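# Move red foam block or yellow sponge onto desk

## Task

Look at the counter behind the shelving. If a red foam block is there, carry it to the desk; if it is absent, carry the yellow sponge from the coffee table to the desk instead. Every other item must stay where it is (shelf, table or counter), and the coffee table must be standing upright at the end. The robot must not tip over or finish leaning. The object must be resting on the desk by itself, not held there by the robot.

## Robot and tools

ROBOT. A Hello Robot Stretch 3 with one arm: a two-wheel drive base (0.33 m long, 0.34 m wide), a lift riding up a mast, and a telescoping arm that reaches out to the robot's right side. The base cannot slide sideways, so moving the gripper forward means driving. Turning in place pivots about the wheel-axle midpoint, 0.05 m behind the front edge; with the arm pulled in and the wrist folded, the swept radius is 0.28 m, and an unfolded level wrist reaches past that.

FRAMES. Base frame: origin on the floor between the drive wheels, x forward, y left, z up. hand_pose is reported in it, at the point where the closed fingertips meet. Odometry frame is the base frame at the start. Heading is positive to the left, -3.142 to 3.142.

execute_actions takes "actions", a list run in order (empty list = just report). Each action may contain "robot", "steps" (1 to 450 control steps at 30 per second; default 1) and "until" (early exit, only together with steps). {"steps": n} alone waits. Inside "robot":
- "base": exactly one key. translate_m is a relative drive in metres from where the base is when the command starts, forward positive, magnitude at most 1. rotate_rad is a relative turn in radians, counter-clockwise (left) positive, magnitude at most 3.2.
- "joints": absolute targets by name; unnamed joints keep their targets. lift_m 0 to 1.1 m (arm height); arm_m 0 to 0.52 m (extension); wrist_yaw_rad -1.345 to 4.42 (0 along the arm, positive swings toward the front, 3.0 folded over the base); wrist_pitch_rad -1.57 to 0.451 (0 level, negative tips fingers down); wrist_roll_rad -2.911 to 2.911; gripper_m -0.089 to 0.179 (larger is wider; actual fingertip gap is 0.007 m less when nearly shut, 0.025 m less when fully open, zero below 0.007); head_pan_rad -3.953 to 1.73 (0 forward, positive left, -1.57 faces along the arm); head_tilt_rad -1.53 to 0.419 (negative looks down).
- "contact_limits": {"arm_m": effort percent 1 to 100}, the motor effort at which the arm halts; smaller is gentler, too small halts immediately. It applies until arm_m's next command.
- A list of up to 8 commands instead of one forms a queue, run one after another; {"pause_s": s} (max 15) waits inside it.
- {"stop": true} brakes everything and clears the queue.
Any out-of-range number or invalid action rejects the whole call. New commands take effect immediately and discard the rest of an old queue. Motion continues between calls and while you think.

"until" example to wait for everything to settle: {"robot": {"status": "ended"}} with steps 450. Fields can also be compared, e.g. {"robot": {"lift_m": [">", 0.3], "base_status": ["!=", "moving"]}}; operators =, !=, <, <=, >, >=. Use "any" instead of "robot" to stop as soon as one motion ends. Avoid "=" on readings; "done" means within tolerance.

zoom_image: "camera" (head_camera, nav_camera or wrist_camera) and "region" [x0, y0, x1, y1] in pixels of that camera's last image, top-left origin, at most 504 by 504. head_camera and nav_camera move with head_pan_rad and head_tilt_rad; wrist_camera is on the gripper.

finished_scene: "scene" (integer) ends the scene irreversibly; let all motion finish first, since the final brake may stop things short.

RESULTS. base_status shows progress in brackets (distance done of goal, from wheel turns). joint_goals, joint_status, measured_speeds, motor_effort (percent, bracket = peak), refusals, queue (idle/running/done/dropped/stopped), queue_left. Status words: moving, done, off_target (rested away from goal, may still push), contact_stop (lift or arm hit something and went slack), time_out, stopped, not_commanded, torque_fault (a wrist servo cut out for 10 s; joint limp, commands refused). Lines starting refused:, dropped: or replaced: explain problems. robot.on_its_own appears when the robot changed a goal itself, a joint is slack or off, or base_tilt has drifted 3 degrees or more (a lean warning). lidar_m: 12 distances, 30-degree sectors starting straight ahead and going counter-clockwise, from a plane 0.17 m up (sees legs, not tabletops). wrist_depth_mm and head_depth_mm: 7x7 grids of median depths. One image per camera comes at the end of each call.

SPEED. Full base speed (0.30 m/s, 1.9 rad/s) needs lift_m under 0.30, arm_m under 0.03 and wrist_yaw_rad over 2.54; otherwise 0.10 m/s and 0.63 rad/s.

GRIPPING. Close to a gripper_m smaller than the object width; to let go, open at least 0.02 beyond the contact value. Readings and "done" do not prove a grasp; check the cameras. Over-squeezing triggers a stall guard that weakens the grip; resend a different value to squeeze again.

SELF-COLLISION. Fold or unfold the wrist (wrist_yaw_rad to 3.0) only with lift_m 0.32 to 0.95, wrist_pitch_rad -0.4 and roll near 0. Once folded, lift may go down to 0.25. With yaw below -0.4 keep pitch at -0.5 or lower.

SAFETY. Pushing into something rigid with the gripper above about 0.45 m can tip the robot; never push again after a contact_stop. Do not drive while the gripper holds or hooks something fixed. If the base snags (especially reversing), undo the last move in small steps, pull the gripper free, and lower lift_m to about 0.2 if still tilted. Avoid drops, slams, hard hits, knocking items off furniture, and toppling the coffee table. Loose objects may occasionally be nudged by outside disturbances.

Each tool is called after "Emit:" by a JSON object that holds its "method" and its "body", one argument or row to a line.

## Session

Emit:
{"method": "execute_actions", "body": {
  "actions": []
}}

Scene clock: 0.00 s.
robot.base_odometry: x=+0.000 y=+0.000 heading=+0.000 (m, m, rad; robot's odometry frame)
robot.turned_by_wheels: +0.000 (rad since the last result)
robot.turned_by_imu: +0.000 (rad since the last result)
robot.base_tilt: forward=-0.6 right=-0.5 (deg)
robot.lidar_m: 0.80 0.71 0.77 0.90 0.89 0.94 1.32 1.06 1.36 2.24 2.85 0.96
robot.head_depth_mm: 1487 1181 1270 1216 915 906 1189 / 948 1201 1393 1370 854 844 1333 / 880 1210 1330 1300 805 799 1297 / 847 1228 1250 1240 840 796 1224 / 855 1167 1183 1174 1156 918 1155 / 863 1123 1118 1113 1125 903 1090 / 655 646 638 637 1070 770 676
robot.base_status: not_commanded
robot.joint_positions: lift_m=+0.522 arm_m=+0.003 wrist_yaw_rad=+2.828 wrist_pitch_rad=-0.425 wrist_roll_rad=+0.015 gripper_m=+0.037 head_pan_rad=-0.016 head_tilt_rad=-0.014
robot.joint_goals: lift_m=+0.522 arm_m=+0.003 wrist_yaw_rad=+2.828 wrist_pitch_rad=-0.425 wrist_roll_rad=+0.015 gripper_m=+0.037 head_pan_rad=-0.016 head_tilt_rad=-0.014
robot.joint_status: lift_m=not_commanded arm_m=not_commanded wrist_yaw_rad=not_commanded wrist_pitch_rad=not_commanded wrist_roll_rad=not_commanded gripper_m=not_commanded head_pan_rad=not_commanded head_tilt_rad=not_commanded
robot.measured_speeds: translate_m=+0.000 rotate_rad=+0.000 lift_m=+0.000 arm_m=+0.000 wrist_yaw_rad=+0.000 wrist_pitch_rad=+0.000 wrist_roll_rad=+0.000 head_pan_rad=+0.000 head_tilt_rad=+0.000
robot: refusals=0 queue=idle queue_left=0
robot.motor_effort: left_wheel=+0 right_wheel=+0 lift_m=+26 arm_m=+1 wrist_yaw_rad=+0 wrist_pitch_rad=+7 wrist_roll_rad=+1 gripper_m=-1 head_pan_rad=+0 head_tilt_rad=+1 (%)
robot.hand_pose: x=+0.0476 y=+0.0649 z=+0.5327 quat_wxyz=(+0.256, +0.711, +0.038, +0.654) (m; robot's base frame)
robot.wrist_depth_mm: - 773 907 - 783 748 791 / - 824 974 - - - 840 / - 907 - - 879 771 896 / - 971 - - 962 804 968 / 813 912 926 937 929 820 660 / 768 - 793 774 807 768 701 / 652 645 648 692 666 691 680
pictures: head_camera (sideways: a quarter turn clockwise sets it upright), nav_camera (sideways: a quarter turn counterclockwise sets it upright), wrist_camera
camera_calibration (this result's frames):
head_camera: T_world_to_cam=[[0.0370732, -0.0437962, -0.998352, 1.31403], [0.0264476, 0.998732, -0.0428308, 0.0550864], [0.998963, -0.0248162, 0.0381845, -0.0998966], [0, 0, 0, 1]] pos_world=[0.0496206, 0.0000541877, 1.31804]
nav_camera: T_world_to_cam=[[-0.0215756, -0.0172276, 0.999619, -1.25962], [0.0188202, -0.999681, -0.0168224, 0.076012], [0.99959, 0.0184501, 0.0218929, -0.0773348], [0, 0, 0, 1]] pos_world=[0.0486955, 0.0557145, 1.26211]
wrist_camera: T_world_to_cam=[[0.958628, -0.28456, 0.00760518, -0.0287186], [-0.148946, -0.524181, -0.83848, 0.52529], [0.242584, 0.802658, -0.544879, 0.387967], [0, 0, 0, 1]] pos_world=[0.0116557, -0.04423, 0.652059]
Images, in order (width x height): head_camera 896x504, nav_camera 672x504, wrist_camera 644x364.

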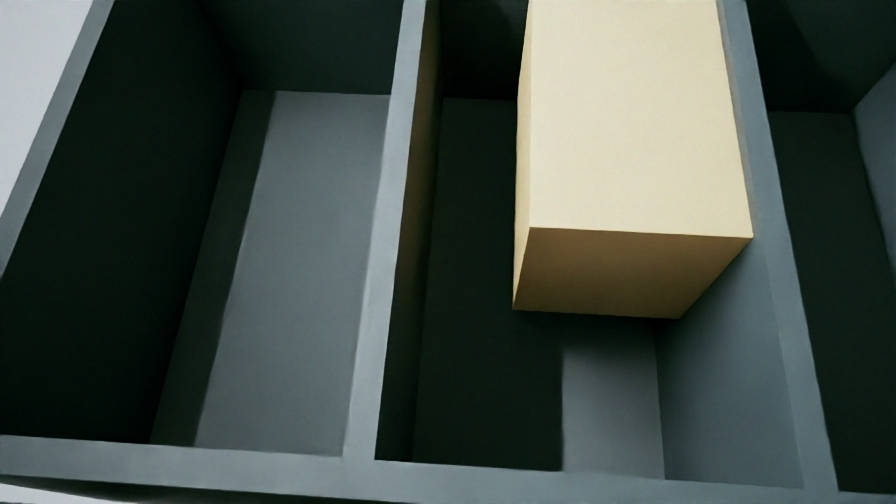

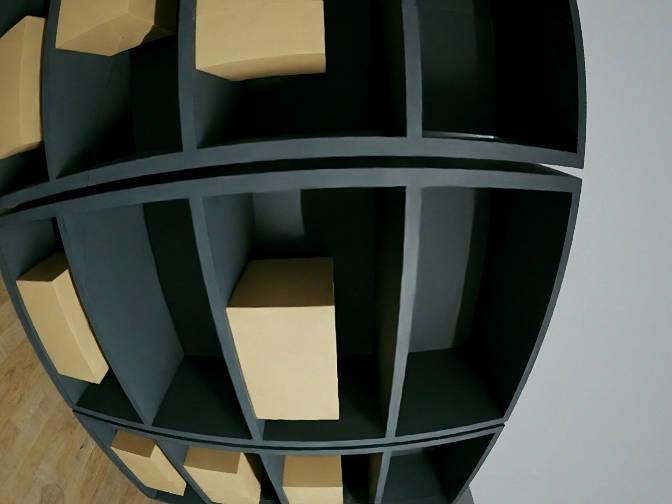

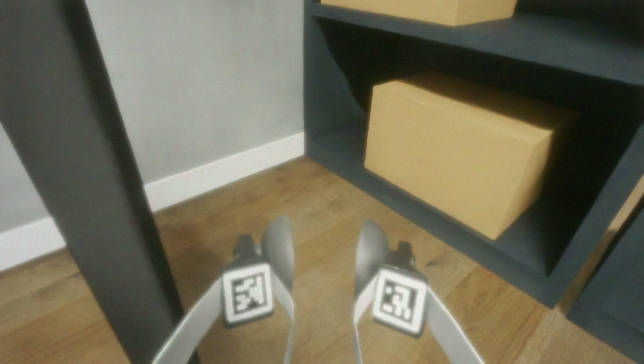

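Emit:
{"method": "execute_actions", "body": {
  "actions": [
    {"robot": {"base": {"rotate_rad": -1.05}, "joints": {"head_tilt_rad": -0.5, "head_pan_rad": -0.2, "lift_m": 0.28}}, "steps": 300, "until": {"robot": {"status": "ended"}}}
  ]
}}

Scene clock: 10.87 s.
robot.base_odometry: x=+0.000 y=+0.000 heading=-1.050 (m, m, rad; robot's odometry frame)
robot.turned_by_wheels: -1.050 (rad since the last result)
robot.turned_by_imu: -1.052 (rad since the last result)
robot.base_tilt: forward=-0.6 right=-0.5 (deg)
robot.lidar_m: 2.86 0.96 0.80 0.71 0.78 0.90 0.88 0.94 1.32 1.06 1.36 2.23
robot.head_depth_mm: 2501 2747 2956 3199 2233 1701 1366 / 2480 2722 2908 3060 2221 1681 1364 / 2474 2670 2915 3098 2199 1676 1352 / 2457 2646 2849 2987 2170 1665 1350 / 2456 2661 2867 3019 2164 1652 1333 / 2413 2623 2833 2993 2134 1644 1335 / 2433 2591 2814 2984 2114 1633 1320
robot.base_status: done (rotate_rad -1.0498 of -1.0500)
robot.joint_positions: lift_m=+0.281 arm_m=+0.003 wrist_yaw_rad=+2.828 wrist_pitch_rad=-0.425 wrist_roll_rad=+0.015 gripper_m=+0.037 head_pan_rad=-0.193 head_tilt_rad=-0.494
robot.joint_goals: lift_m=+0.280 arm_m=+0.003 wrist_yaw_rad=+2.828 wrist_pitch_rad=-0.425 wrist_roll_rad=+0.015 gripper_m=+0.037 head_pan_rad=-0.200 head_tilt_rad=-0.500
robot.joint_status: lift_m=done arm_m=not_commanded wrist_yaw_rad=not_commanded wrist_pitch_rad=not_commanded wrist_roll_rad=not_commanded gripper_m=not_commanded head_pan_rad=done head_tilt_rad=done
robot.measured_speeds: translate_m=+0.000 rotate_rad=+0.000 lift_m=+0.000 arm_m=+0.000 wrist_yaw_rad=+0.000 wrist_pitch_rad=+0.000 wrist_roll_rad=+0.000 head_pan_rad=+0.000 head_tilt_rad=+0.000
robot: refusals=0 queue=done queue_left=0
robot.motor_effort: left_wheel=+3(6) right_wheel=-3(8) lift_m=+12(26) arm_m=+1(1) wrist_yaw_rad=+0(1) wrist_pitch_rad=+7(7) wrist_roll_rad=+1(0) gripper_m=-1(0) head_pan_rad=-3(18) head_tilt_rad=-5(40) (%)
robot.hand_pose: x=+0.0476 y=+0.0648 z=+0.2917 quat_wxyz=(+0.256, +0.711, +0.038, +0.654) (m; robot's base frame)
robot.wrist_depth_mm: - 643 - - 760 767 863 / - 687 904 951 822 854 942 / - 747 786 830 863 900 956 / - 699 715 712 734 750 770 / 565 573 593 575 603 604 600 / 483 - 505 500 520 510 510 / 444 - - 431 424 438 442
pictures: head_camera (sideways: a quarter turn clockwise sets it upright), nav_camera (sideways: a quarter turn counterclockwise sets it upright), wrist_camera
camera_calibration (this result's frames):
head_camera: T_world_to_cam=[[-0.427867, 0.0395612, -0.902976, 1.1921], [0.180964, 0.982562, -0.0426998, 0.0539461], [0.885541, -0.181676, -0.427565, 0.507025], [0, 0, 0, 1]] pos_world=[0.0513043, -0.00805212, 1.29552]
nav_camera: T_world_to_cam=[[0.431147, -0.102114, 0.896485, -1.12751], [-0.168625, -0.985189, -0.0311205, 0.0957547], [0.886385, -0.137752, -0.44198, 0.527133], [0, 0, 0, 1]] pos_world=[0.0350259, 0.0518162, 1.24676]
wrist_camera: T_world_to_cam=[[0.958628, -0.284559, 0.00760321, -0.0268867], [-0.148968, -0.524247, -0.838435, 0.323225], [0.242571, 0.802615, -0.544948, 0.256705], [0, 0, 0, 1]] pos_world=[0.0116555, -0.0442361, 0.411099]
Images, in order (width x height): head_camera 896x504, nav_camera 672x504, wrist_camera 644x364.

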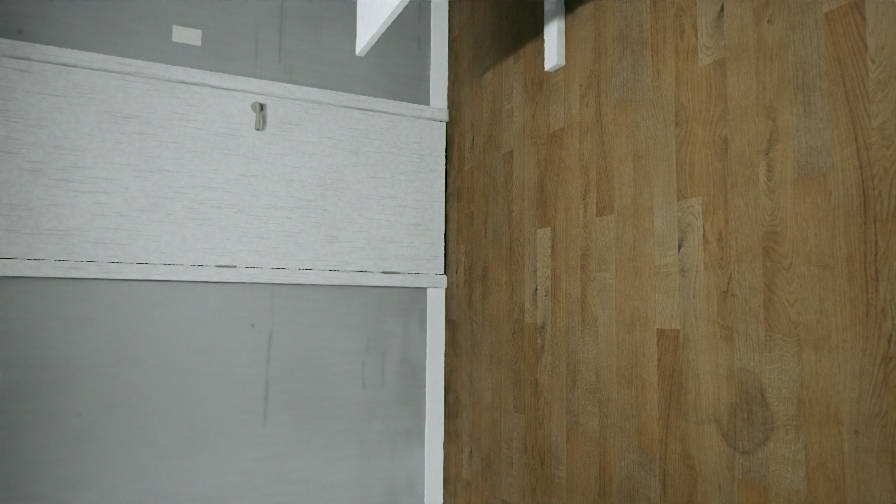

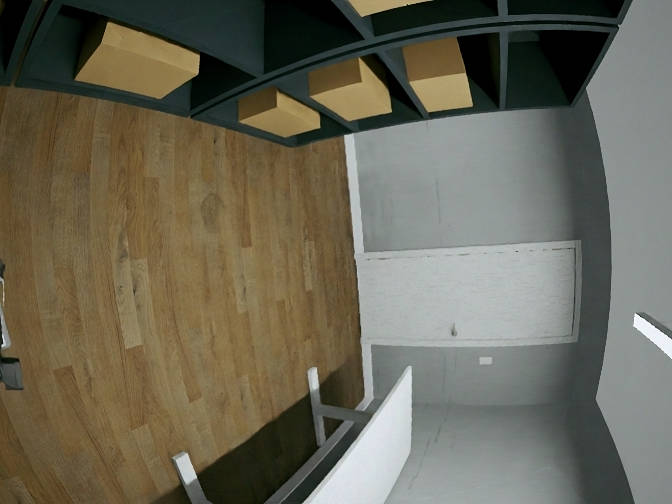

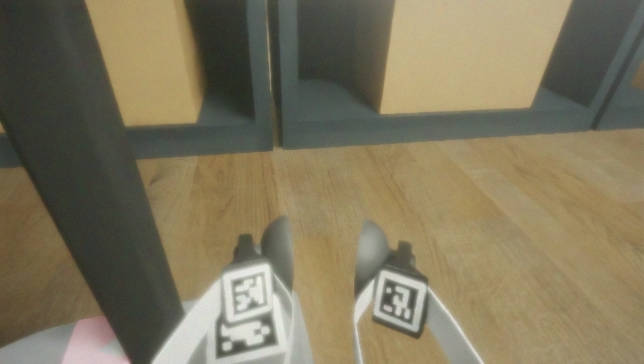

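Emit:
{"method": "execute_actions", "body": {
  "actions": [
    {"robot": {"base": {"rotate_rad": 0.1}}, "steps": 100, "until": {"robot": {"status": "ended"}}},
    {"robot": {"base": {"translate_m": 1.0}}, "steps": 300, "until": {"robot": {"translate_m": [">", 0.7]}}},
    {"robot": {"base": {"translate_m": 1.0}}, "steps": 3},
    {"steps": 300, "until": {"robot": {"translate_m": [">", 0.69]}}},
    {"robot": [{"base": {"translate_m": 1.0}}, {"base": {"rotate_rad": 1.385}, "joints": {"head_pan_rad": 0.2, "head_tilt_rad": -0.7}}], "steps": 300, "until": {"robot": {"status": "ended"}}}
  ]
}}

Scene clock: 38.10 s.
robot.base_odometry: x=+1.399 y=-1.956 heading=+0.435 (m, m, rad; robot's odometry frame)
robot.turned_by_wheels: +1.485 (rad since the last result)
robot.turned_by_imu: +1.488 (rad since the last result)
robot.base_tilt: forward=-0.6 right=-0.5 (deg)
robot.lidar_m: 1.37 0.63 0.52 1.34 2.34 1.68 1.67 0.73 0.55 0.53 0.55 0.74
robot.head_depth_mm: 1458 1487 1377 1974 1717 1440 1213 / 1486 1507 1408 1639 1721 1439 1216 / 1523 1597 1767 1683 1733 1428 1205 / 1410 1481 1674 1853 1726 1407 1199 / 2385 2647 2894 2103 1718 1405 1195 / 2425 2292 2561 2180 1701 1335 1186 / 2443 2137 852 884 950 1027 1109
robot.base_status: done (rotate_rad +1.3849 of +1.3850)
robot.joint_positions: lift_m=+0.281 arm_m=+0.003 wrist_yaw_rad=+2.828 wrist_pitch_rad=-0.425 wrist_roll_rad=+0.015 gripper_m=+0.037 head_pan_rad=+0.193 head_tilt_rad=-0.692
robot.joint_goals: lift_m=+0.280 arm_m=+0.003 wrist_yaw_rad=+2.828 wrist_pitch_rad=-0.425 wrist_roll_rad=+0.015 gripper_m=+0.037 head_pan_rad=+0.200 head_tilt_rad=-0.700
robot.joint_status: lift_m=done arm_m=not_commanded wrist_yaw_rad=not_commanded wrist_pitch_rad=not_commanded wrist_roll_rad=not_commanded gripper_m=not_commanded head_pan_rad=done head_tilt_rad=done
robot.measured_speeds: translate_m=+0.000 rotate_rad=+0.000 lift_m=+0.000 arm_m=+0.000 wrist_yaw_rad=+0.000 wrist_pitch_rad=+0.000 wrist_roll_rad=+0.000 head_pan_rad=+0.000 head_tilt_rad=+0.000
robot: refusals=0 queue=done queue_left=0
robot.motor_effort: left_wheel=-2(10) right_wheel=+4(15) lift_m=+13(13) arm_m=+1(1) wrist_yaw_rad=-1(0) wrist_pitch_rad=+7(7) wrist_roll_rad=+1(1) gripper_m=-1(1) head_pan_rad=+3(27) head_tilt_rad=-6(27) (%)
robot.hand_pose: x=+0.0476 y=+0.0648 z=+0.2917 quat_wxyz=(+0.256, +0.711, +0.038, +0.654) (m; robot's base frame)
robot.wrist_depth_mm: - - - 942 509 521 570 / - - - - 545 584 644 / - 889 908 892 595 648 921 / - 694 707 720 665 720 752 / 570 580 581 598 608 600 605 / 482 - 510 500 518 509 509 / 445 - - 434 422 441 439
pictures: head_camera (sideways: a quarter turn clockwise sets it upright), nav_camera (sideways: a quarter turn counterclockwise sets it upright), wrist_camera
camera_calibration (this result's frames):
head_camera: T_world_to_cam=[[-0.577415, -0.156862, -0.801241, 1.06034], [-0.210208, 0.976848, -0.0397543, 0.0524869], [0.788926, 0.145473, -0.59702, 0.728094], [0, 0, 0, 1]] pos_world=[0.0488767, 0.00913736, 1.28636]
nav_camera: T_world_to_cam=[[0.602453, 0.0998422, 0.791885, -0.992159], [0.208135, -0.97747, -0.0351049, 0.0986351], [0.770539, 0.185968, -0.60966, 0.746005], [0, 0, 0, 1]] pos_world=[0.00237369, 0.0567388, 1.24395]
wrist_camera: T_world_to_cam=[[0.958628, -0.28456, 0.00760299, -0.0268906], [-0.148968, -0.524247, -0.838435, 0.323206], [0.242571, 0.802615, -0.544948, 0.256708], [0, 0, 0, 1]] pos_world=[0.0116556, -0.0442499, 0.411085]
Images, in order (width x height): head_camera 896x504, nav_camera 672x504, wrist_camera 644x364.

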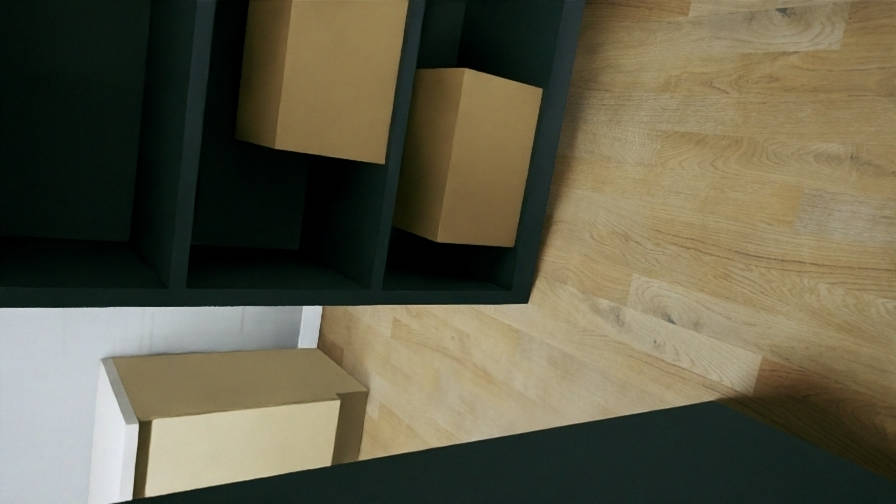

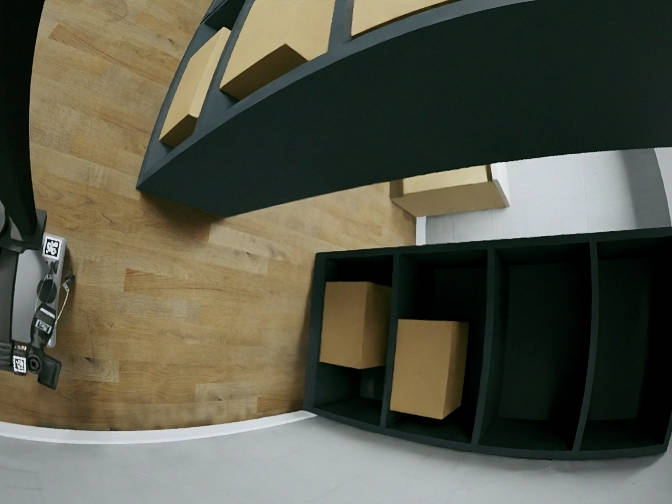

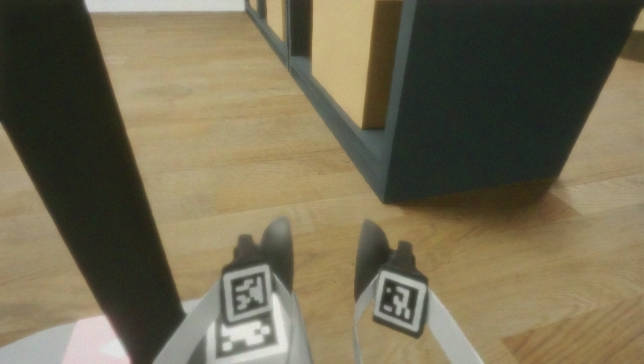

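Emit:
{"method": "execute_actions", "body": {
  "actions": [
    {"robot": {"base": {"translate_m": 0.58}, "joints": {"head_pan_rad": 0.82, "head_tilt_rad": -0.3}}, "steps": 300, "until": {"robot": {"status": "ended"}}}
  ]
}}

Scene clock: 55.13 s.
robot.base_odometry: x=+1.925 y=-1.712 heading=+0.435 (m, m, rad; robot's odometry frame)
robot.turned_by_wheels: +0.000 (rad since the last result)
robot.turned_by_imu: +0.001 (rad since the last result)
robot.base_tilt: forward=-0.6 right=-0.5 (deg)
robot.lidar_m: 0.80 0.82 0.46 0.44 0.46 2.76 2.06 0.75 0.54 0.52 0.54 0.73
robot.head_depth_mm: 2117 2169 2217 1975 844 892 926 / 2303 2365 2437 1929 1974 2020 1554 / 2528 2604 2699 2050 2084 2095 1598 / 2759 2923 3014 2282 2358 2057 1580 / 3135 3297 3402 2543 2630 2048 1569 / 3241 3496 3580 2990 2934 2037 1567 / 3025 3191 3365 3467 2845 2018 1543
robot.base_status: done (translate_m +0.5800 of +0.5800)
robot.joint_positions: lift_m=+0.281 arm_m=+0.003 wrist_yaw_rad=+2.828 wrist_pitch_rad=-0.425 wrist_roll_rad=+0.015 gripper_m=+0.037 head_pan_rad=+0.813 head_tilt_rad=-0.309
robot.joint_goals: lift_m=+0.280 arm_m=+0.003 wrist_yaw_rad=+2.828 wrist_pitch_rad=-0.425 wrist_roll_rad=+0.015 gripper_m=+0.037 head_pan_rad=+0.820 head_tilt_rad=-0.300
robot.joint_status: lift_m=done arm_m=not_commanded wrist_yaw_rad=not_commanded wrist_pitch_rad=not_commanded wrist_roll_rad=not_commanded gripper_m=not_commanded head_pan_rad=done head_tilt_rad=done
robot.measured_speeds: translate_m=+0.000 rotate_rad=+0.000 lift_m=+0.000 arm_m=+0.000 wrist_yaw_rad=+0.000 wrist_pitch_rad=+0.000 wrist_roll_rad=+0.000 head_pan_rad=+0.000 head_tilt_rad=+0.000
robot: refusals=0 queue=done queue_left=0
robot.motor_effort: left_wheel=-2(7) right_wheel=+3(11) lift_m=+13(13) arm_m=+1(1) wrist_yaw_rad=+0(0) wrist_pitch_rad=+7(7) wrist_roll_rad=+1(0) gripper_m=+0(1) head_pan_rad=+3(33) head_tilt_rad=+5(37) (%)
robot.hand_pose: x=+0.0476 y=+0.0648 z=+0.2917 quat_wxyz=(+0.256, +0.711, +0.038, +0.654) (m; robot's base frame)
robot.wrist_depth_mm: - 403 428 469 - - - / - 433 459 506 - - - / - 470 502 559 937 985 919 / - 513 547 620 729 752 716 / 536 555 582 586 607 601 608 / 476 - 498 496 527 512 518 / 438 - - 432 419 436 440
pictures: head_camera (sideways: a quarter turn clockwise sets it upright), nav_camera (sideways: a quarter turn counterclockwise sets it upright), wrist_camera
camera_calibration (this result's frames):
head_camera: T_world_to_cam=[[-0.143697, -0.214708, -0.96605, 1.2727], [-0.727551, 0.684645, -0.0439438, 0.0611181], [0.670836, 0.696536, -0.254592, 0.283226], [0, 0, 0, 1]] pos_world=[0.0373517, 0.0341382, 1.30429]
nav_camera: T_world_to_cam=[[0.198929, 0.184671, 0.962457, -1.21221], [0.745529, -0.665953, -0.0263128, 0.0839261], [0.636092, 0.722774, -0.270155, 0.305048], [0, 0, 0, 1]] pos_world=[-0.0154659, 0.0592688, 1.25131]
wrist_camera: T_world_to_cam=[[0.958628, -0.28456, 0.00760278, -0.0268905], [-0.148968, -0.524247, -0.838435, 0.323206], [0.242571, 0.802615, -0.544948, 0.256708], [0, 0, 0, 1]] pos_world=[0.0116555, -0.0442499, 0.411084]
Images, in order (width x height): head_camera 896x504, nav_camera 672x504, wrist_camera 644x364.

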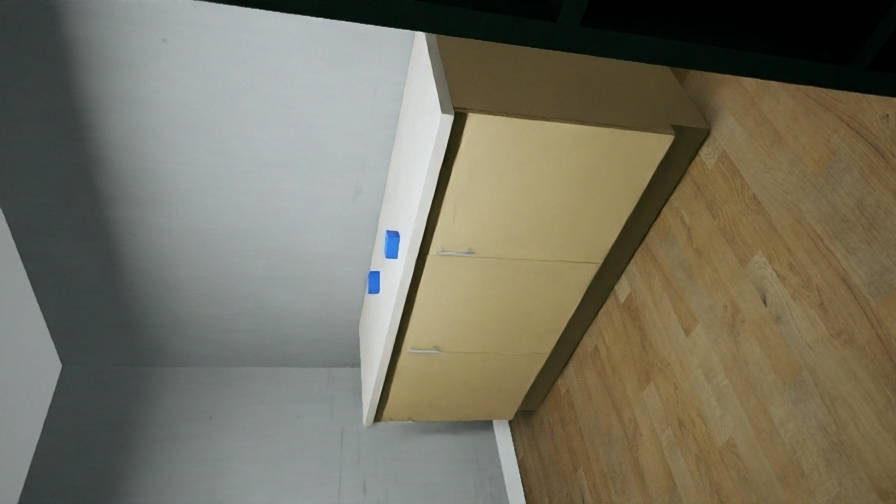

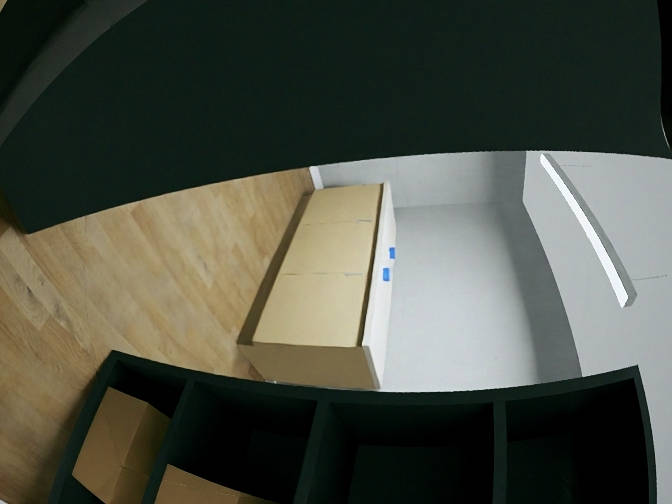

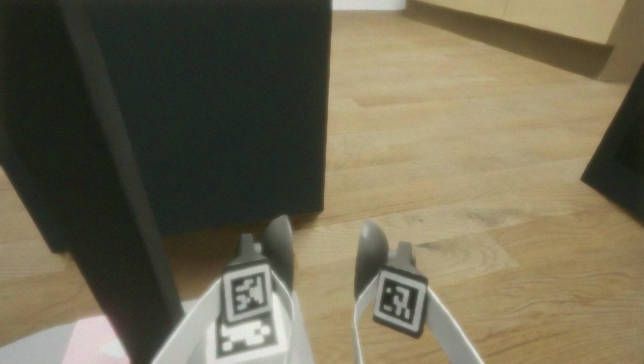

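Emit:
{"method": "zoom_image", "body": {
  "camera": "head_camera",
  "region": [300, 20, 500, 440]
}}

Region (300, 20, 500, 440) of head_camera's 896x504 image, scaled by 1.200, with more detail than that image has; it fills the left 240 columns of this view, and the rest is white.

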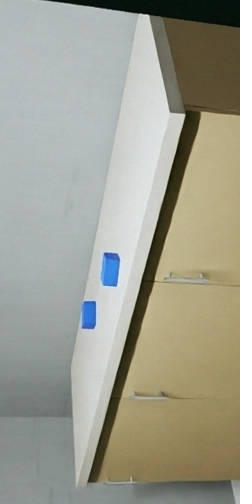

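Emit:
{"method": "execute_actions", "body": {
  "actions": [
    {"robot": [{"base": {"translate_m": -0.5}, "joints": {"head_pan_rad": 0.15, "head_tilt_rad": -0.4}}, {"base": {"rotate_rad": 1.97}}, {"base": {"translate_m": 1.0}}], "steps": 400, "until": {"robot": {"status": "ended"}}}
  ]
}}

Scene clock: 78.97 s.
robot.base_odometry: x=+0.731 y=-1.250 heading=+2.405 (m, m, rad; robot's odometry frame)
robot.turned_by_wheels: +1.970 (rad since the last result)
robot.turned_by_imu: +1.973 (rad since the last result)
robot.base_tilt: forward=-0.6 right=-0.6 (deg)
robot.lidar_m: 2.33 1.53 1.79 1.42 1.58 1.45 1.47 0.64 0.59 0.59 0.70 1.44
robot.head_depth_mm: 1979 2068 2185 2309 2373 1894 1483 / 2093 2203 2326 2473 2498 1872 1473 / 2223 2343 2459 2644 2572 1866 1468 / 2377 2502 2644 2754 2547 1845 1457 / 2453 2595 2775 2605 2379 1815 1438 / 2204 2331 2469 2468 2083 1821 1431 / 1984 2075 2178 2216 2242 1801 1427
robot.base_status: done (translate_m +1.0000 of +1.0000)
robot.joint_positions: lift_m=+0.281 arm_m=+0.003 wrist_yaw_rad=+2.828 wrist_pitch_rad=-0.425 wrist_roll_rad=+0.015 gripper_m=+0.037 head_pan_rad=+0.157 head_tilt_rad=-0.396
robot.joint_goals: lift_m=+0.280 arm_m=+0.003 wrist_yaw_rad=+2.828 wrist_pitch_rad=-0.425 wrist_roll_rad=+0.015 gripper_m=+0.037 head_pan_rad=+0.150 head_tilt_rad=-0.400
robot.joint_status: lift_m=done arm_m=not_commanded wrist_yaw_rad=not_commanded wrist_pitch_rad=not_commanded wrist_roll_rad=not_commanded gripper_m=not_commanded head_pan_rad=done head_tilt_rad=done
robot.measured_speeds: translate_m=+0.000 rotate_rad=+0.000 lift_m=+0.000 arm_m=+0.000 wrist_yaw_rad=+0.000 wrist_pitch_rad=+0.000 wrist_roll_rad=+0.000 head_pan_rad=+0.000 head_tilt_rad=+0.000
robot: refusals=0 queue=done queue_left=0
robot.motor_effort: left_wheel=-3(10) right_wheel=+4(14) lift_m=+13(13) arm_m=+1(1) wrist_yaw_rad=+0(0) wrist_pitch_rad=+7(7) wrist_roll_rad=+0(1) gripper_m=-1(1) head_pan_rad=-3(35) head_tilt_rad=-3(17) (%)
robot.hand_pose: x=+0.0476 y=+0.0648 z=+0.2917 quat_wxyz=(+0.256, +0.711, +0.038, +0.654) (m; robot's base frame)
robot.wrist_depth_mm: - - - - - - - / - - - - - - - / - 900 906 935 933 969 - / - 700 710 723 725 758 767 / 564 574 588 587 614 601 603 / 484 - 507 504 520 509 511 / 436 - - 431 421 439 437
pictures: head_camera (sideways: a quarter turn clockwise sets it upright), nav_camera (sideways: a quarter turn counterclockwise sets it upright), wrist_camera
camera_calibration (this result's frames):
head_camera: T_world_to_cam=[[-0.326604, -0.0954093, -0.940333, 1.24023], [-0.162593, 0.985732, -0.0435424, 0.0571443], [0.931071, 0.138671, -0.337457, 0.389486], [0, 0, 0, 1]] pos_world=[0.0517169, 0.00799039, 1.30015]
nav_camera: T_world_to_cam=[[0.351677, 0.0378574, 0.935355, -1.17775], [0.18213, -0.982856, -0.0286977, 0.0904647], [0.918233, 0.180448, -0.352543, 0.410553], [0, 0, 0, 1]] pos_world=[0.0207276, 0.0594166, 1.24894]
wrist_camera: T_world_to_cam=[[0.958628, -0.28456, 0.00760267, -0.026897], [-0.148969, -0.524247, -0.838435, 0.323193], [0.242571, 0.802615, -0.544949, 0.256726], [0, 0, 0, 1]] pos_world=[0.0116556, -0.0442728, 0.411083]
Images, in order (width x height): head_camera 896x504, nav_camera 672x504, wrist_camera 644x364.

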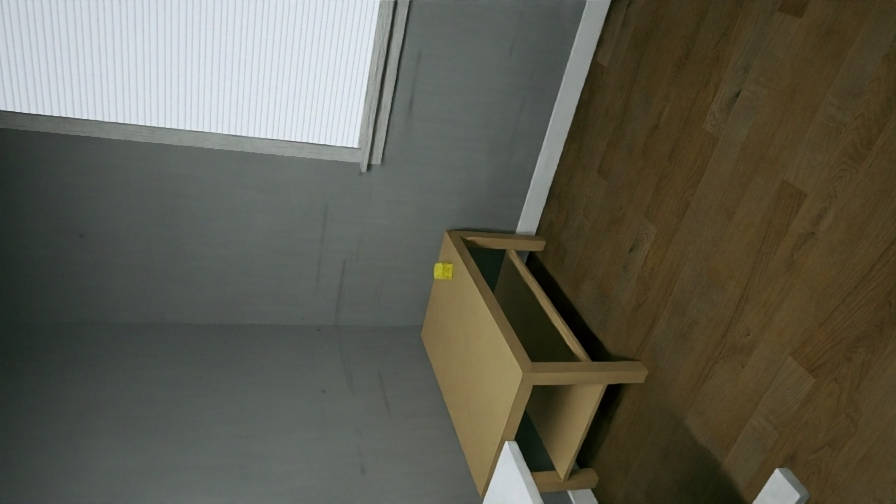

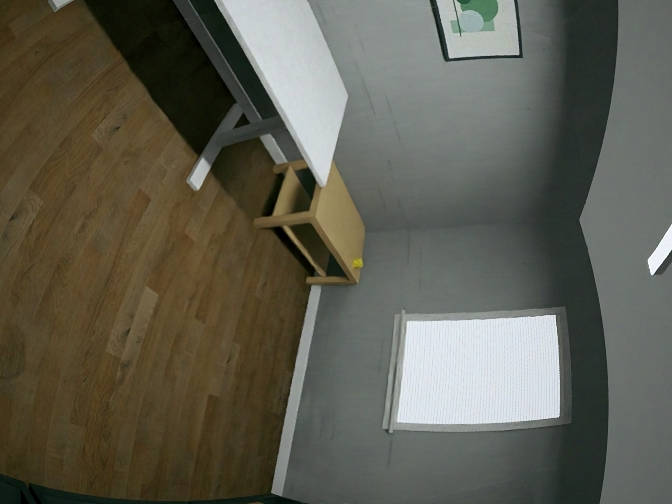

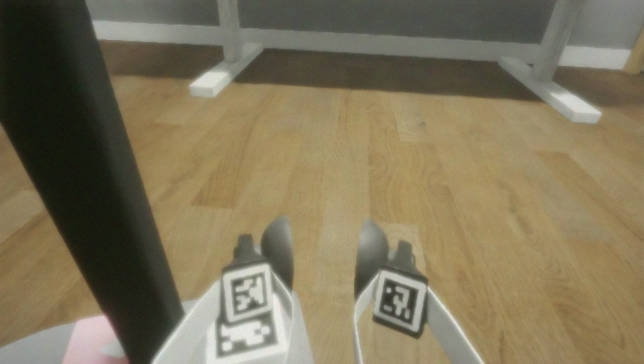

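Emit:
{"method": "zoom_image", "body": {
  "camera": "head_camera",
  "region": [400, 215, 560, 395]
}}

Region (400, 215, 560, 395) of head_camera's 896x504 image, scaled by 2.800, with more detail than that image has.

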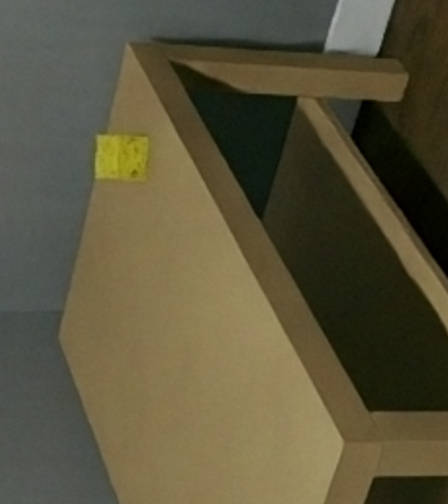

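Emit:
{"method": "execute_actions", "body": {
  "actions": [
    {"robot": [{"base": {"rotate_rad": 0.183}, "joints": {"head_pan_rad": 0.0, "head_tilt_rad": -0.65}}, {"base": {"translate_m": 1.0}}], "steps": 400, "until": {"robot": {"status": "ended"}}}
  ]
}}

Scene clock: 158.97 s.
robot.base_odometry: x=-0.120 y=-0.724 heading=+2.588 (m, m, rad; robot's odometry frame)
robot.turned_by_wheels: +0.183 (rad since the last result)
robot.turned_by_imu: +0.184 (rad since the last result)
robot.base_tilt: forward=-0.6 right=-0.5 (deg)
robot.lidar_m: 1.51 0.84 0.82 1.33 1.85 2.28 1.53 1.15 1.11 1.19 1.51 1.46
robot.head_depth_mm: 1228 1322 1430 1585 1729 1497 1248 / 1297 1407 1541 1716 1801 1481 1241 / 1381 1507 1677 1825 1831 1460 1233 / 1475 1624 1811 1671 1781 1464 1227 / 1575 1737 1917 1527 1623 1458 1223 / 1485 1622 1768 1503 1245 1388 1216 / 1333 1437 1561 1498 1193 1342 1209
robot.base_status: done (translate_m +1.0000 of +1.0000)
robot.joint_positions: lift_m=+0.281 arm_m=+0.003 wrist_yaw_rad=+2.828 wrist_pitch_rad=-0.425 wrist_roll_rad=+0.015 gripper_m=+0.037 head_pan_rad=+0.007 head_tilt_rad=-0.643
robot.joint_goals: lift_m=+0.280 arm_m=+0.003 wrist_yaw_rad=+2.828 wrist_pitch_rad=-0.425 wrist_roll_rad=+0.015 gripper_m=+0.037 head_pan_rad=+0.000 head_tilt_rad=-0.650
robot.joint_status: lift_m=done arm_m=not_commanded wrist_yaw_rad=not_commanded wrist_pitch_rad=not_commanded wrist_roll_rad=not_commanded gripper_m=not_commanded head_pan_rad=done head_tilt_rad=done
robot.measured_speeds: translate_m=+0.000 rotate_rad=+0.000 lift_m=+0.000 arm_m=+0.000 wrist_yaw_rad=+0.000 wrist_pitch_rad=+0.000 wrist_roll_rad=+0.000 head_pan_rad=+0.000 head_tilt_rad=+0.000
robot: refusals=0 queue=done queue_left=0
robot.motor_effort: left_wheel=-3(10) right_wheel=+3(13) lift_m=+12(13) arm_m=+1(1) wrist_yaw_rad=+0(0) wrist_pitch_rad=+7(7) wrist_roll_rad=+0(1) gripper_m=+0(1) head_pan_rad=-3(17) head_tilt_rad=-5(31) (%)
robot.hand_pose: x=+0.0476 y=+0.0648 z=+0.2917 quat_wxyz=(+0.256, +0.711, +0.038, +0.654) (m; robot's base frame)
robot.wrist_depth_mm: - - - - - - 981 / - - - - - - - / - 900 906 897 965 983 956 / - 698 714 690 742 734 722 / 562 575 602 592 606 605 611 / 482 - 508 493 516 506 519 / 438 - - 435 420 440 441
pictures: head_camera (sideways: a quarter turn clockwise sets it upright), nav_camera (sideways: a quarter turn counterclockwise sets it upright), wrist_camera
camera_calibration (this result's frames):
head_camera: T_world_to_cam=[[-0.556628, -0.047085, -0.829426, 1.09696], [-0.0239517, 0.998887, -0.0406309, 0.0524945], [0.830417, -0.0027501, -0.557136, 0.675954], [0, 0, 0, 1]] pos_world=[0.0505332, 0.00107318, 1.28858]
nav_camera: T_world_to_cam=[[0.571129, -0.0135786, 0.820748, -1.0296], [0.0254575, -0.999089, -0.0342441, 0.0986311], [0.820465, 0.0404521, -0.570263, 0.694448], [0, 0, 0, 1]] pos_world=[0.0157508, 0.0564689, 1.24443]
wrist_camera: T_world_to_cam=[[0.958628, -0.28456, 0.00760272, -0.0268972], [-0.148969, -0.524247, -0.838435, 0.323192], [0.242571, 0.802615, -0.544949, 0.256726], [0, 0, 0, 1]] pos_world=[0.0116556, -0.0442735, 0.411083]
Images, in order (width x height): head_camera 896x504, nav_camera 672x504, wrist_camera 644x364.

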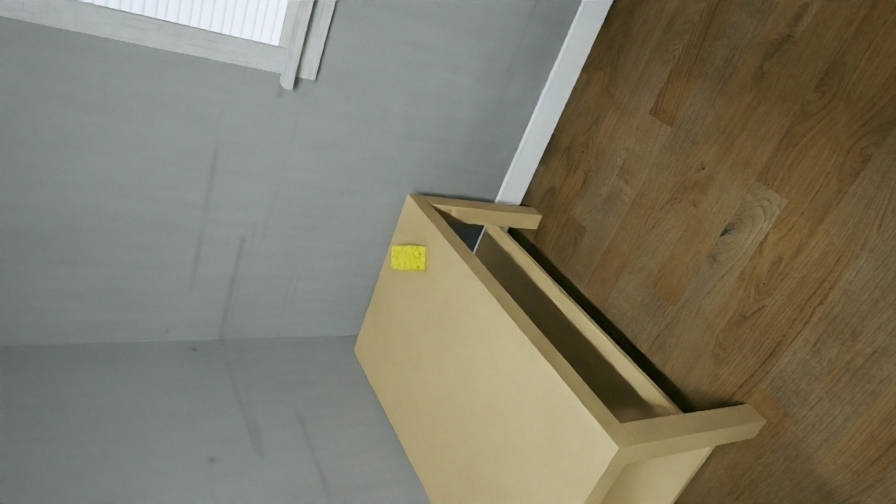

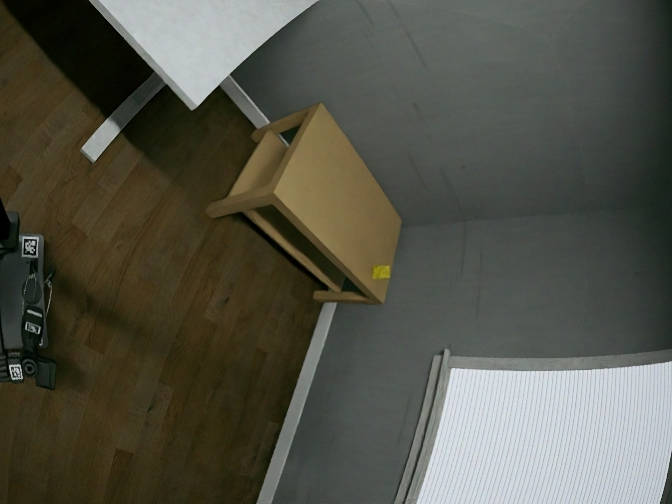

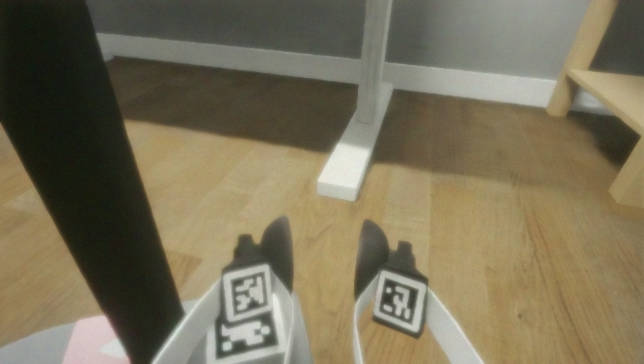

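Emit:
{"method": "zoom_image", "body": {
  "camera": "head_camera",
  "region": [370, 185, 470, 285]
}}

Region (370, 185, 470, 285) of head_camera's 896x504 image, scaled by 5.040, with more detail than that image has.

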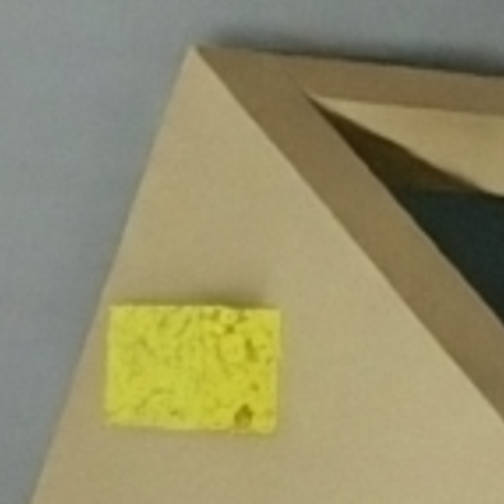

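Emit:
{"method": "execute_actions", "body": {
  "actions": [
    {"robot": [{"base": {"translate_m": 0.85}, "joints": {"lift_m": 0.52, "wrist_pitch_rad": -0.4, "wrist_roll_rad": 0.0}}, {"base": {"rotate_rad": 1.635}, "joints": {"wrist_yaw_rad": 0.0, "arm_m": 0.12, "gripper_m": 0.15, "head_pan_rad": -1.57, "head_tilt_rad": -0.9}}], "steps": 450, "until": {"robot": {"status": "ended"}}}
  ]
}}

Scene clock: 201.67 s.
robot.base_odometry: x=-0.842 y=-0.277 heading=-2.061 (m, m, rad; robot's odometry frame)
robot.turned_by_wheels: +1.635 (rad since the last result)
robot.turned_by_imu: +1.642 (rad since the last result)
robot.base_tilt: forward=-0.5 right=-0.6 (deg)
robot.lidar_m: 0.31 0.87 2.99 2.12 1.61 1.53 0.98 0.76 0.74 0.67 0.85 0.77
robot.head_depth_mm: 644 719 812 938 1099 1251 1138 / 689 774 881 1031 1235 1313 1141 / 738 838 969 1111 1127 - 1115 / 797 912 1071 1139 963 1230 1123 / 865 1009 1201 1128 951 854 1119 / 912 1045 1197 1119 947 820 981 / 843 937 1052 1110 941 812 719
robot.base_status: done (rotate_rad +1.6349 of +1.6350)
robot.joint_positions: lift_m=+0.519 arm_m=+0.120 wrist_yaw_rad=+0.003 wrist_pitch_rad=-0.421 wrist_roll_rad=+0.002 gripper_m=+0.150 head_pan_rad=-1.563 head_tilt_rad=-0.889
robot.joint_goals: lift_m=+0.520 arm_m=+0.120 wrist_yaw_rad=+0.000 wrist_pitch_rad=-0.400 wrist_roll_rad=+0.000 gripper_m=+0.150 head_pan_rad=-1.570 head_tilt_rad=-0.900
robot.joint_status: lift_m=done arm_m=done wrist_yaw_rad=done wrist_pitch_rad=done wrist_roll_rad=done gripper_m=done head_pan_rad=done head_tilt_rad=done
robot.measured_speeds: translate_m=+0.000 rotate_rad=+0.000 lift_m=+0.000 arm_m=+0.000 wrist_yaw_rad=+0.000 wrist_pitch_rad=+0.000 wrist_roll_rad=+0.000 head_pan_rad=+0.000 head_tilt_rad=+0.000
robot: refusals=0 queue=done queue_left=0
robot.motor_effort: left_wheel=-2(9) right_wheel=+4(12) lift_m=+38(41) arm_m=+4(6) wrist_yaw_rad=-2(3) wrist_pitch_rad=+9(8) wrist_roll_rad=-1(2) gripper_m=+0(82) head_pan_rad=-3(40) head_tilt_rad=-7(31) (%)
robot.hand_pose: x=-0.0209 y=-0.4888 z=+0.5314 quat_wxyz=(+0.691, +0.149, -0.691, -0.147) (m; robot's base frame)
robot.wrist_depth_mm: 478 561 601 489 409 350 309 / 499 572 630 528 437 371 323 / 424 430 450 505 465 393 341 / 337 341 335 305 368 420 361 / 275 288 285 282 317 446 379 / 233 - 240 245 441 - 401 / 203 203 209 217 582 526 417
pictures: head_camera (sideways: a quarter turn clockwise sets it upright), nav_camera (sideways: a quarter turn counterclockwise sets it upright), wrist_camera
camera_calibration (this result's frames):
head_camera: T_world_to_cam=[[-0.0489425, 0.74181, -0.668822, 0.884533], [0.998796, 0.0340911, -0.0352776, 0.0392742], [-0.00336843, -0.669743, -0.742585, 0.922265], [0, 0, 0, 1]] pos_world=[0.00717098, -0.039814, 1.27784]
nav_camera: T_world_to_cam=[[-0.0117298, -0.75382, 0.656976, -0.81259], [-0.999139, -0.0173179, -0.0377095, 0.109381], [0.0398036, -0.656853, -0.752968, 0.936858], [0, 0, 0, 1]] pos_world=[0.062465, 0.00472524, 1.2434]
wrist_camera: T_world_to_cam=[[-0.999255, -0.0329553, 0.0200883, -0.0451415], [-0.0347357, 0.541033, -0.840284, 0.747753], [0.0168234, -0.840355, -0.541775, 0.0388284], [0, 0, 0, 1]] pos_world=[-0.0197873, -0.373417, 0.650268]
Images, in order (width x height): head_camera 896x504, nav_camera 672x504, wrist_camera 644x364.

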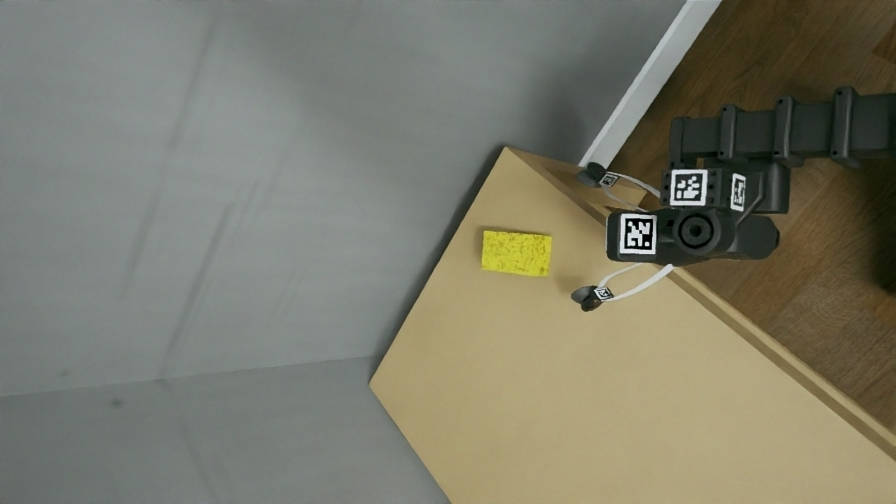

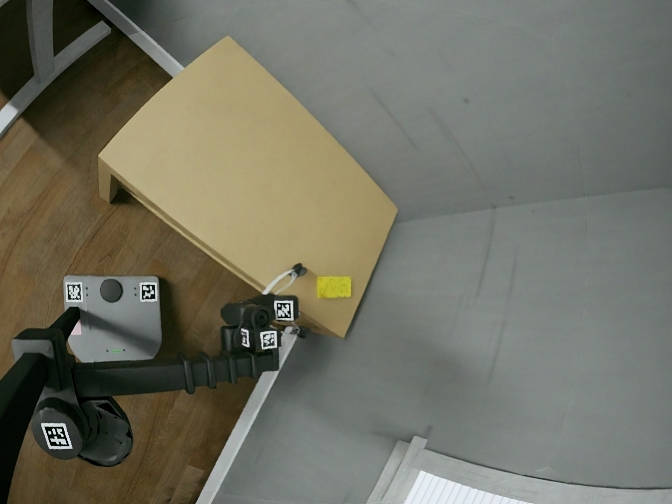

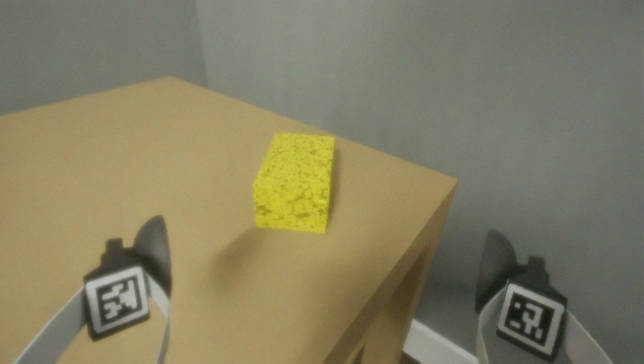

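Emit:
{"method": "execute_actions", "body": {
  "actions": [
    {"robot": {"base": {"translate_m": 0.028}, "joints": {"arm_m": 0.275, "lift_m": 0.476}}, "steps": 300, "until": {"robot": {"status": "ended"}}}
  ]
}}

Scene clock: 228.23 s.
robot.base_odometry: x=-0.856 y=-0.302 heading=-2.061 (m, m, rad; robot's odometry frame)
robot.turned_by_wheels: +0.000 (rad since the last result)
robot.turned_by_imu: +0.001 (rad since the last result)
robot.base_tilt: forward=-0.6 right=-0.6 (deg)
robot.lidar_m: 0.28 0.85 2.05 2.12 1.63 1.56 1.00 0.77 0.72 0.67 0.82 0.74
robot.head_depth_mm: 657 734 829 955 1129 1271 1132 / 703 793 905 1056 1252 1299 1133 / 753 856 994 1124 1026 1267 1126 / 815 932 1097 1128 934 1226 1122 / 885 1025 1227 1128 950 836 1097 / 900 1016 1165 1119 946 817 746 / 820 912 1026 1086 941 813 718
robot.base_status: done (translate_m +0.0280 of +0.0280)
robot.joint_positions: lift_m=+0.477 arm_m=+0.275 wrist_yaw_rad=+0.002 wrist_pitch_rad=-0.421 wrist_roll_rad=+0.002 gripper_m=+0.150 head_pan_rad=-1.563 head_tilt_rad=-0.889
robot.joint_goals: lift_m=+0.476 arm_m=+0.275 wrist_yaw_rad=+0.000 wrist_pitch_rad=-0.400 wrist_roll_rad=+0.000 gripper_m=+0.150 head_pan_rad=-1.570 head_tilt_rad=-0.900
robot.joint_status: lift_m=done arm_m=done wrist_yaw_rad=done wrist_pitch_rad=done wrist_roll_rad=done gripper_m=done head_pan_rad=done head_tilt_rad=done
robot.measured_speeds: translate_m=+0.000 rotate_rad=+0.000 lift_m=+0.000 arm_m=+0.000 wrist_yaw_rad=+0.000 wrist_pitch_rad=+0.000 wrist_roll_rad=+0.000 head_pan_rad=+0.000 head_tilt_rad=+0.000
robot: refusals=0 queue=done queue_left=0
robot.motor_effort: left_wheel=-3(5) right_wheel=+4(10) lift_m=+12(37) arm_m=+4(4) wrist_yaw_rad=-1(2) wrist_pitch_rad=+9(9) wrist_roll_rad=-1(1) gripper_m=+1(1) head_pan_rad=-3(3) head_tilt_rad=-8(8) (%)
robot.hand_pose: x=-0.0211 y=-0.6438 z=+0.4887 quat_wxyz=(+0.691, +0.148, -0.692, -0.148) (m; robot's base frame)
robot.wrist_depth_mm: 400 470 441 358 301 257 227 / 408 463 496 388 323 274 239 / 333 343 353 412 347 291 251 / 264 268 275 281 347 310 266 / 217 225 222 163 231 245 277 / 184 - 183 137 189 - 286 / - 159 124 119 164 166 308
pictures: head_camera (sideways: a quarter turn clockwise sets it upright), nav_camera (sideways: a quarter turn counterclockwise sets it upright), wrist_camera
camera_calibration (this result's frames):
head_camera: T_world_to_cam=[[-0.0488483, 0.741818, -0.66882, 0.88453], [0.9988, 0.0339643, -0.0352776, 0.039274], [-0.00345356, -0.66974, -0.742587, 0.922268], [0, 0, 0, 1]] pos_world=[0.00716592, -0.0398141, 1.27784]
nav_camera: T_world_to_cam=[[-0.0118256, -0.75382, 0.656974, -0.812587], [-0.999141, -0.0171908, -0.0377096, 0.109381], [0.0397202, -0.656856, -0.752969, 0.936861], [0, 0, 0, 1]] pos_world=[0.0624656, 0.00471823, 1.2434]
wrist_camera: T_world_to_cam=[[-0.999287, -0.0319543, 0.0200927, -0.0489735], [-0.034195, 0.540943, -0.840364, 0.795711], [0.0159842, -0.840452, -0.54165, -0.114703], [0, 0, 0, 1]] pos_world=[-0.0198959, -0.528402, 0.607541]
Images, in order (width x height): head_camera 896x504, nav_camera 672x504, wrist_camera 644x364.

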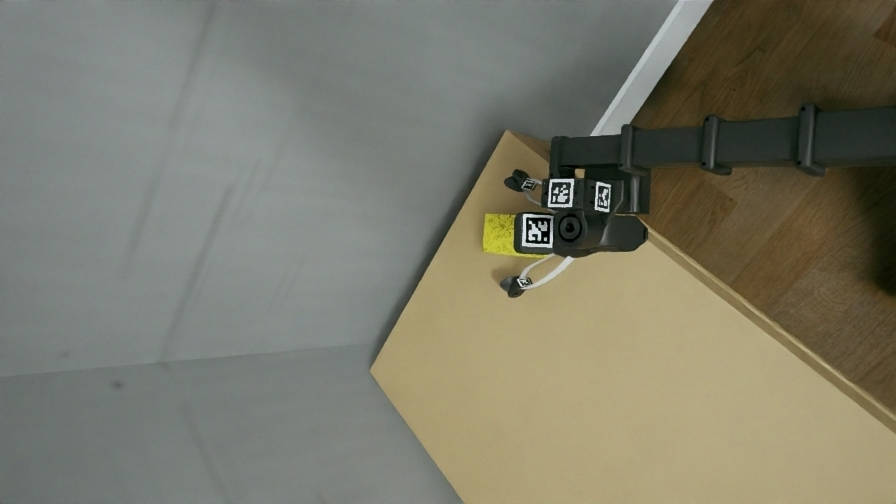

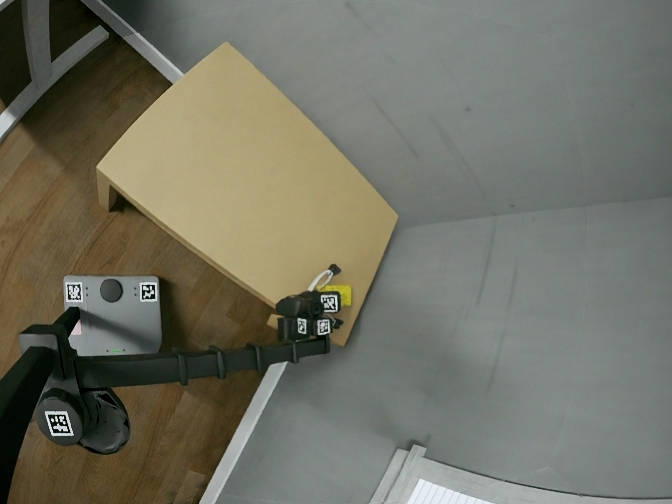

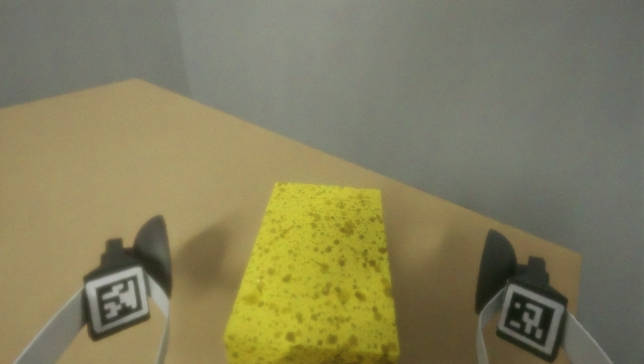

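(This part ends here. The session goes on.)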